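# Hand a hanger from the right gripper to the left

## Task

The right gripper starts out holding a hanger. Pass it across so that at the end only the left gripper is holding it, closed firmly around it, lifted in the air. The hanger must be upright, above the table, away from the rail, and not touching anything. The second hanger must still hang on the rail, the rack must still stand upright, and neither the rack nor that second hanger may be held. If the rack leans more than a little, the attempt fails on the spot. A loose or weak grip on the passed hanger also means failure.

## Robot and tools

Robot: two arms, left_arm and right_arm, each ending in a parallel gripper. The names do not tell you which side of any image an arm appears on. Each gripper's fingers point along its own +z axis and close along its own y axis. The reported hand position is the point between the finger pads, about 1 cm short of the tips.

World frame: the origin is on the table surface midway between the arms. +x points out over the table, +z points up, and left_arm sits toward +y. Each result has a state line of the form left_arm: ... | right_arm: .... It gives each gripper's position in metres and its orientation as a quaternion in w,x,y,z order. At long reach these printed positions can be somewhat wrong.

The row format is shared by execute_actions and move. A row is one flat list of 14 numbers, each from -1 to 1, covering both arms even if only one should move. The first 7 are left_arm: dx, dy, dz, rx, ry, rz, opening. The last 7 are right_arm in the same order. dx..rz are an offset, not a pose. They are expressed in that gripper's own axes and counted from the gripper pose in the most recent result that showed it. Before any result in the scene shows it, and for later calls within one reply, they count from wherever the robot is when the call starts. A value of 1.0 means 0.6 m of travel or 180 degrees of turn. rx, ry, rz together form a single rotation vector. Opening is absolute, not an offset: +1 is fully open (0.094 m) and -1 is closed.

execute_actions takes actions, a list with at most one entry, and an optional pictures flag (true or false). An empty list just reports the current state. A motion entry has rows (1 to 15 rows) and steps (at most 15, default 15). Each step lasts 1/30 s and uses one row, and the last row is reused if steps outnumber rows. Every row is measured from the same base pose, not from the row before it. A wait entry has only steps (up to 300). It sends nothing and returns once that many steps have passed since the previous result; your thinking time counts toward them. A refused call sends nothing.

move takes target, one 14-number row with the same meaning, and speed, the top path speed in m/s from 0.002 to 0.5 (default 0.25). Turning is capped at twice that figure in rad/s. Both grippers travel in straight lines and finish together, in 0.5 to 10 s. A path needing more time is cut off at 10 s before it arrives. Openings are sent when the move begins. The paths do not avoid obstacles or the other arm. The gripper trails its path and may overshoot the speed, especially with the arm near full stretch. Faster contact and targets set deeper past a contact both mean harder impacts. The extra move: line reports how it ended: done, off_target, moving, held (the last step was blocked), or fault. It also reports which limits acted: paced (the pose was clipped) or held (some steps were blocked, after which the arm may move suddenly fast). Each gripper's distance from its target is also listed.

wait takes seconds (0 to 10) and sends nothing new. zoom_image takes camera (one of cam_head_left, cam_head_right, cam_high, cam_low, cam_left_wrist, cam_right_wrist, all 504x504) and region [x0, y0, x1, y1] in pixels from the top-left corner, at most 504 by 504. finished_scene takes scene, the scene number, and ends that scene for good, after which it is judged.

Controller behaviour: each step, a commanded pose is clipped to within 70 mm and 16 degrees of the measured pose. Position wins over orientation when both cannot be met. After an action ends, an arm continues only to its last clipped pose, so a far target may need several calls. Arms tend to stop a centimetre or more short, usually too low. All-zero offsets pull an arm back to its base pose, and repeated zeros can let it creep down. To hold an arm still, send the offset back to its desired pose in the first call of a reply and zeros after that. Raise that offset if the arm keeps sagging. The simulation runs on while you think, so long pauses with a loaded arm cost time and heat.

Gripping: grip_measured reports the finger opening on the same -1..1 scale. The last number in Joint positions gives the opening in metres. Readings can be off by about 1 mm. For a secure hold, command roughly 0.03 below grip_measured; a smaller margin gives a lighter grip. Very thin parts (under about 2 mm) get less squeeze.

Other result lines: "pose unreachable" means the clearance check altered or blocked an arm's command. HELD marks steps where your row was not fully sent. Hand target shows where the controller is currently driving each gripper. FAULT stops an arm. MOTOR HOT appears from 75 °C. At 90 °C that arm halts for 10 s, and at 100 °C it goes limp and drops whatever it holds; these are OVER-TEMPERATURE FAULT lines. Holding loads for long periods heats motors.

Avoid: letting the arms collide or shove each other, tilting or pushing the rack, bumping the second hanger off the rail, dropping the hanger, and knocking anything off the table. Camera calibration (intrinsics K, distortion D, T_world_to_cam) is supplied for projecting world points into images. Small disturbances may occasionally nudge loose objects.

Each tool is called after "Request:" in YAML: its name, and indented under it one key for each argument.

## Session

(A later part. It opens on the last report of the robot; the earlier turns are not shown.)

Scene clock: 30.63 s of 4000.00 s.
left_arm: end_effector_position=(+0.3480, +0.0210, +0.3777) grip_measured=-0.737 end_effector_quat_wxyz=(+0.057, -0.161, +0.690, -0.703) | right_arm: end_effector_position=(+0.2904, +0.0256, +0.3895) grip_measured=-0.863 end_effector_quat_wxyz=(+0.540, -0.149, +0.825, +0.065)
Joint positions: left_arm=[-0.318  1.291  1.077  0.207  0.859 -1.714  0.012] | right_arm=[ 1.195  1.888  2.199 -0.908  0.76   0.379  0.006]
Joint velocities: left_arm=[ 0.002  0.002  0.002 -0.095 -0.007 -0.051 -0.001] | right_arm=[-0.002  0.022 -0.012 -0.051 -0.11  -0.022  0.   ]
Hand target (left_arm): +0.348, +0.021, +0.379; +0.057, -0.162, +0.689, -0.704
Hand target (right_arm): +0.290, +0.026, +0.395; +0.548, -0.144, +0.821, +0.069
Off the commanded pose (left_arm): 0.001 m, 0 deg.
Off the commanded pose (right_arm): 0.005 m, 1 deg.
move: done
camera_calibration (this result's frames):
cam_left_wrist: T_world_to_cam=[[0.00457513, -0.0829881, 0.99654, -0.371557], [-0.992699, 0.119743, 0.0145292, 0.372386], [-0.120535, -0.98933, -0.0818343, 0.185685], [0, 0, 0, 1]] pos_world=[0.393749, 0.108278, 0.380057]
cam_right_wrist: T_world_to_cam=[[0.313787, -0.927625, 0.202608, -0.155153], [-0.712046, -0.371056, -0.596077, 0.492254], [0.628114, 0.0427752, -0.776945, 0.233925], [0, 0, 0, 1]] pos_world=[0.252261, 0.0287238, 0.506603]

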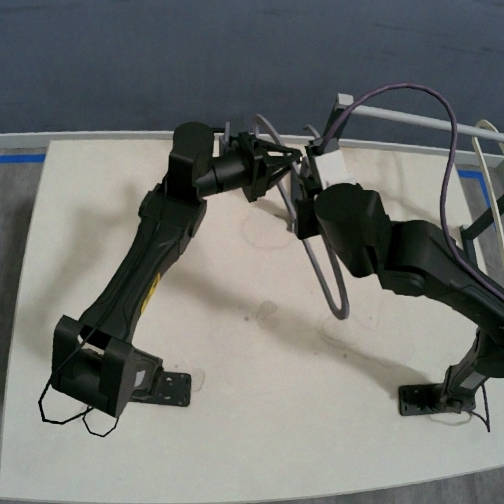

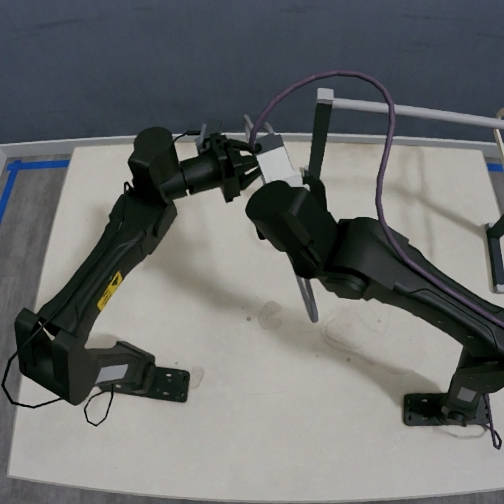

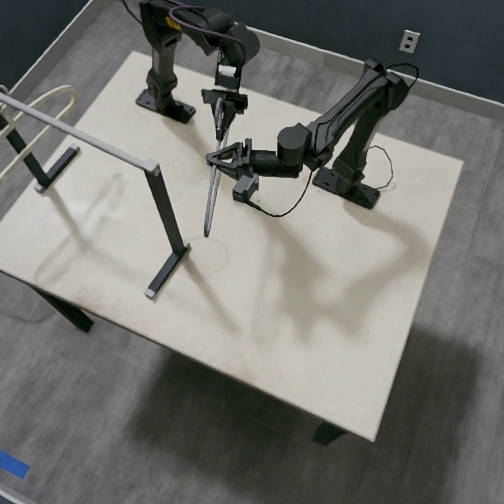

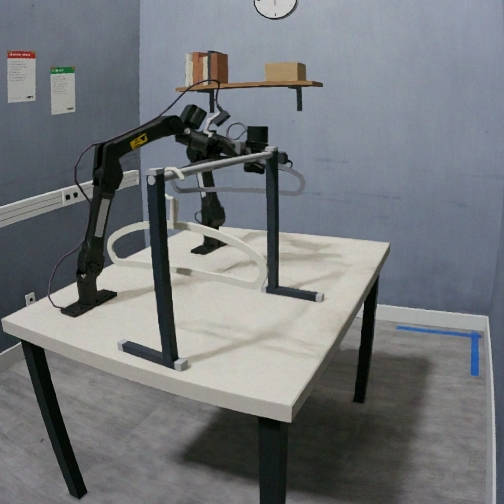

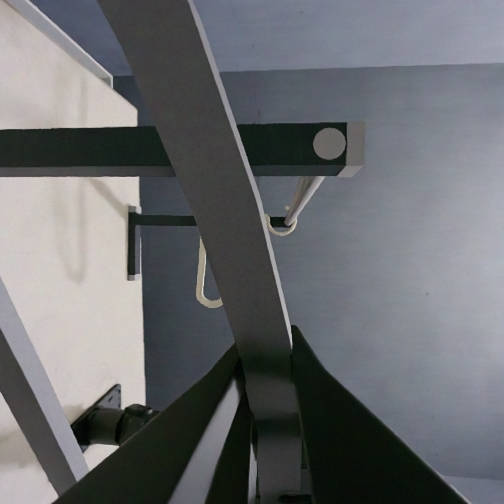

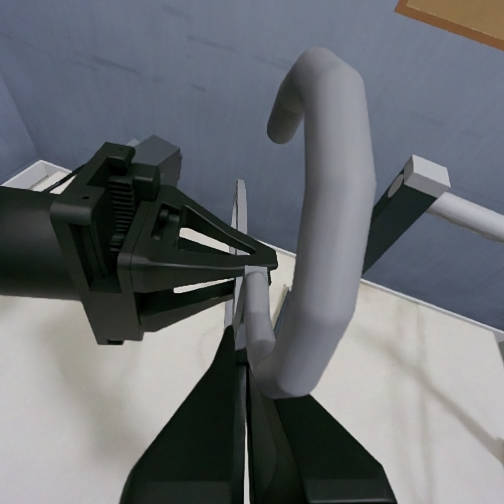

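Request:
execute_actions:
  actions:
    - {"rows":[[0,0,0,0,0,0,-0.785,-0.008,0,-0.004,0,-0.006,0.003,-0.3]],"steps":10}
  pictures: false

Request:
move:
  target: [0,0,0,0,0,0,-0.785,-0.03,0,-0.17,0,0,0,-0.3]
  speed: 0.15

Scene clock: 33.17 s of 4000.00 s.
left_arm: end_effector_position=(+0.3481, +0.0210, +0.3776) grip_measured=-0.737 end_effector_quat_wxyz=(+0.057, -0.161, +0.690, -0.703) | right_arm: end_effector_position=(+0.2909, +0.0267, +0.3912) grip_measured=-0.302 end_effector_quat_wxyz=(+0.543, -0.147, +0.824, +0.069)
Joint positions: left_arm=[-0.318  1.291  1.077  0.207  0.859 -1.714  0.012] | right_arm=[ 1.195  1.888  2.199 -0.897  0.76   0.379  0.033]
Joint velocities: left_arm=[-0.002 -0.007 -0.012 -0.051 -0.037  0.051  0.001] | right_arm=[-0.012 -0.002 -0.012 -0.066  0.007 -0.022  0.   ]
Hand target (left_arm): +0.348, +0.021, +0.378; +0.057, -0.161, +0.690, -0.703
Hand target (right_arm): +0.290, +0.026, +0.395; +0.548, -0.145, +0.821, +0.069
Off the commanded pose (left_arm): 0.000 m, 0 deg.
Off the commanded pose (right_arm): 0.004 m, 1 deg.
Steps of this call (steps 1 to 66: nothing new was sent; steps 67 to 76: all 10 steps of this action). Readings (end_effector_position):
67: left_arm (+0.3481, +0.0210, +0.3777) | right_arm (+0.2905, +0.0257, +0.3897)
68: left_arm (+0.3481, +0.0210, +0.3777) | right_arm (+0.2906, +0.0260, +0.3902)
70: left_arm (+0.3481, +0.0210, +0.3776) | right_arm (+0.2908, +0.0264, +0.3908)
74: left_arm (+0.3481, +0.0210, +0.3776) | right_arm (+0.2909, +0.0266, +0.3911)
76: the state above

Scene clock: 35.23 s of 4000.00 s.
left_arm: end_effector_position=(+0.3481, +0.0210, +0.3776) grip_measured=-0.737 end_effector_quat_wxyz=(+0.058, -0.161, +0.690, -0.703) | right_arm: end_effector_position=(+0.2080, +0.0024, +0.4460) grip_measured=-0.302 end_effector_quat_wxyz=(+0.539, -0.151, +0.825, +0.074)
Joint positions: left_arm=[-0.318  1.291  1.077  0.207  0.859 -1.713  0.012] | right_arm=[ 1.393  1.971  2.668 -1.416  0.902  0.556  0.033]
Joint velocities: left_arm=[-0.002 -0.002 -0.007  0.022  0.007 -0.051 -0.   ] | right_arm=[ 0.012 -0.002  0.007 -0.051  0.022 -0.037 -0.   ]
Hand target (left_arm): +0.348, +0.021, +0.378; +0.057, -0.161, +0.690, -0.703
Hand target (right_arm): +0.207, +0.002, +0.447; +0.544, -0.147, +0.823, +0.069
Off the commanded pose (left_arm): 0.000 m, 0 deg.
Off the commanded pose (right_arm): 0.003 m, 1 deg.
move: done
camera_calibration (this result's frames):
cam_left_wrist: T_world_to_cam=[[0.00386956, -0.083486, 0.996501, -0.371214], [-0.992754, 0.119362, 0.0138551, 0.37273], [-0.120102, -0.989334, -0.0824192, 0.185778], [0, 0, 0, 1]] pos_world=[0.393778, 0.108315, 0.380063]
cam_right_wrist: T_world_to_cam=[[0.326852, -0.925622, 0.190767, -0.159698], [-0.709985, -0.37372, -0.596871, 0.458551], [0.623771, 0.0596466, -0.779328, 0.332536], [0, 0, 0, 1]] pos_world=[0.170335, 0.00371524, 0.563316]

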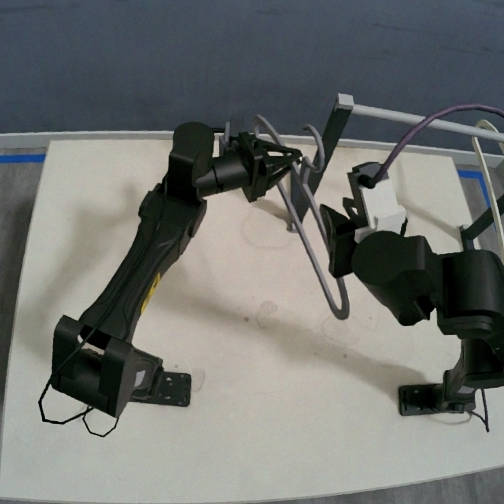

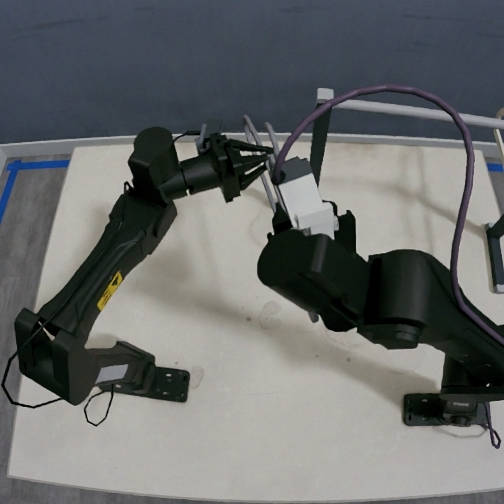

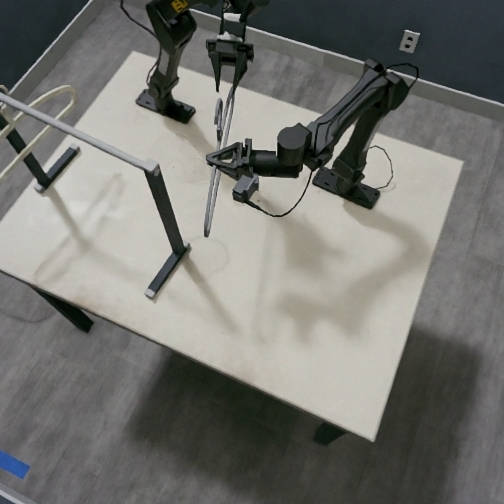

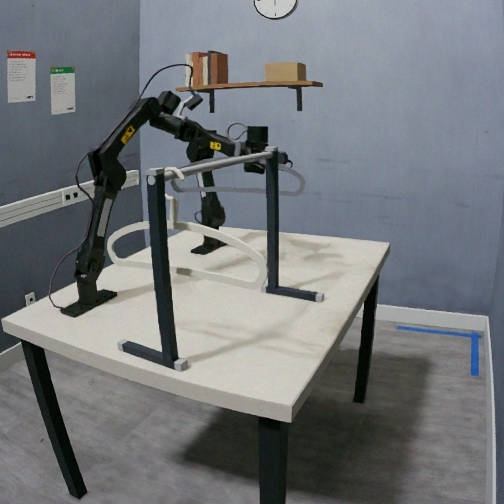

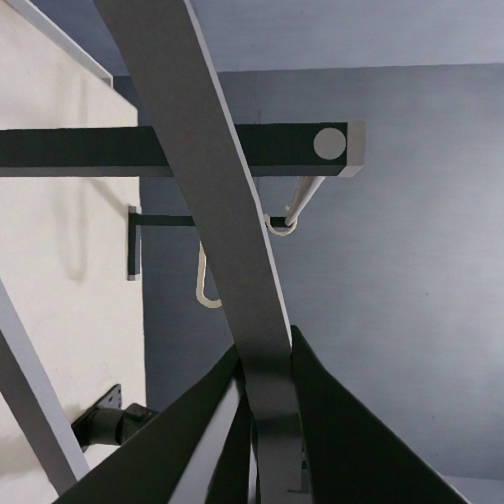

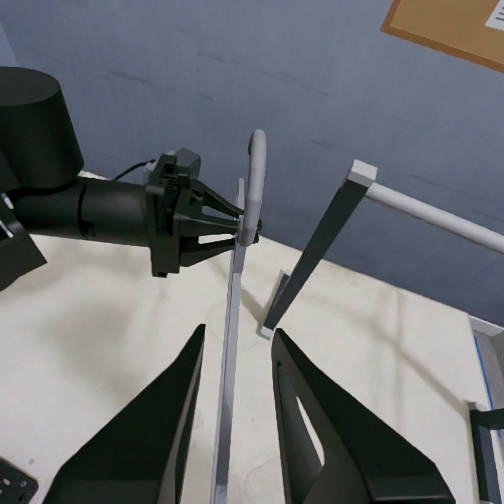

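Request:
move:
  target: [-0.03,0,-0.2,0,0,0.01,-0.785,0,-0.12,-0.03,0,0,0,-0.3]
  speed: 0.15

Scene clock: 38.03 s of 4000.00 s.
left_arm: end_effector_position=(+0.3389, +0.1398, +0.3714) grip_measured=-0.737 end_effector_quat_wxyz=(+0.065, -0.159, +0.692, -0.701) | right_arm: end_effector_position=(+0.2133, -0.0632, +0.4505) grip_measured=-0.302 end_effector_quat_wxyz=(+0.536, -0.158, +0.827, +0.069)
Joint positions: left_arm=[ 0.137  1.167  0.981  0.155  1.306 -1.675  0.012] | right_arm=[ 1.317  1.642  2.235 -1.266  0.839  0.475  0.033]
Joint velocities: left_arm=[-0.002  0.012 -0.002 -0.022 -0.066  0.051  0.   ] | right_arm=[-0.007 -0.002 -0.002 -0.007  0.037  0.051 -0.001]
Hand target (left_arm): +0.328, +0.140, +0.376; +0.069, -0.150, +0.693, -0.702
Hand target (right_arm): +0.215, -0.071, +0.455; +0.539, -0.151, +0.825, +0.074
Off the commanded pose (left_arm): 0.011 m, 1 deg.
Off the commanded pose (right_arm): 0.010 m, 1 deg.
move: off_target (left_arm)
camera_calibration (this result's frames):
cam_left_wrist: T_world_to_cam=[[-0.00710678, -0.0908379, 0.99584, -0.350046], [-0.993798, 0.111156, 0.00304716, 0.354979], [-0.11097, -0.989643, -0.0910645, 0.30183], [0, 0, 0, 1]] pos_world=[0.383784, 0.227448, 0.374994]
cam_right_wrist: T_world_to_cam=[[0.333169, -0.920511, 0.204104, -0.230052], [-0.710503, -0.387413, -0.587449, 0.435535], [0.619826, 0.0507028, -0.7831, 0.338584], [0, 0, 0, 1]] pos_world=[0.176232, -0.0602007, 0.567954]

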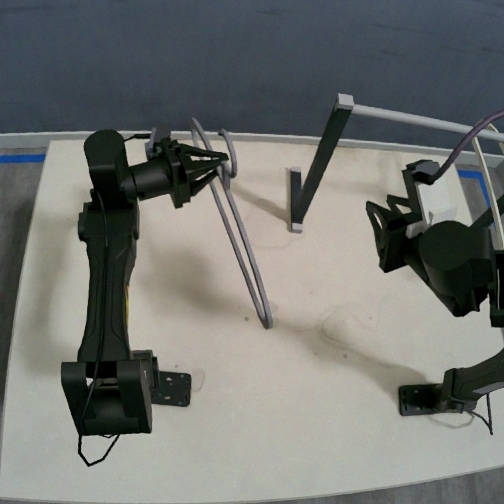

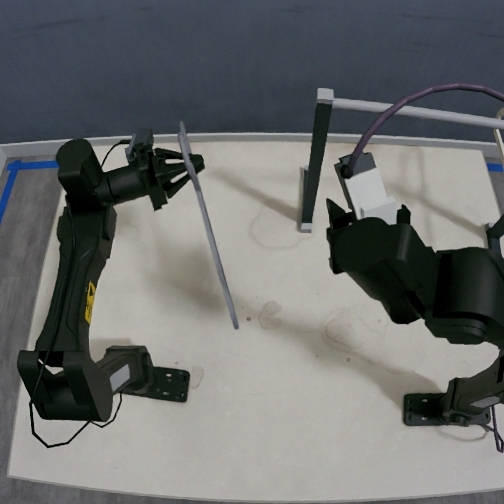

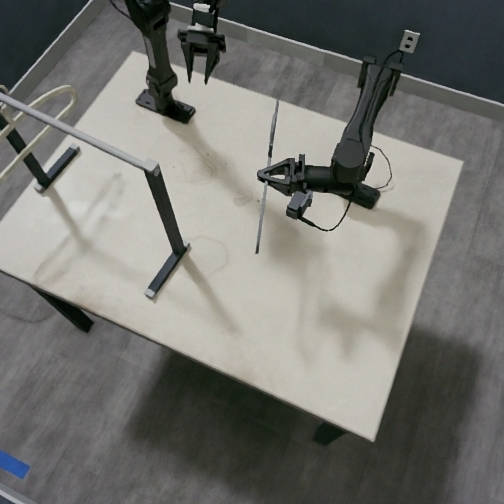

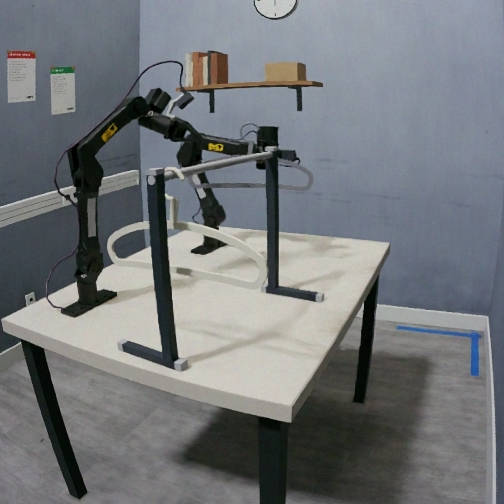

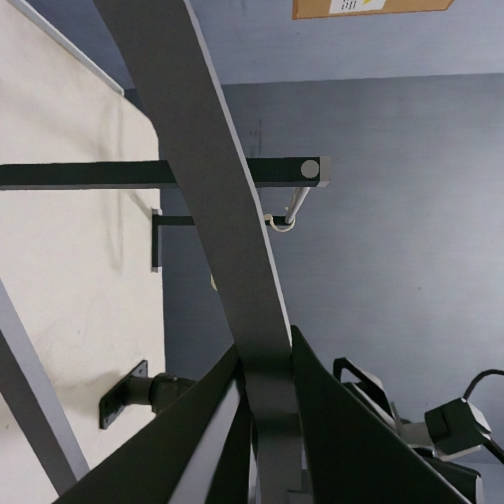

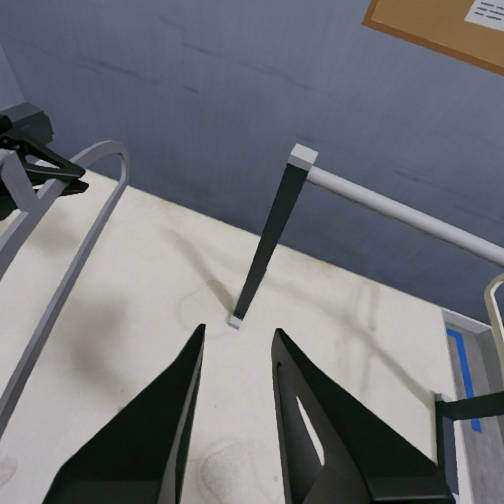

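Request:
finished_scene:
  scene: 2

The scene is finished: the task was done.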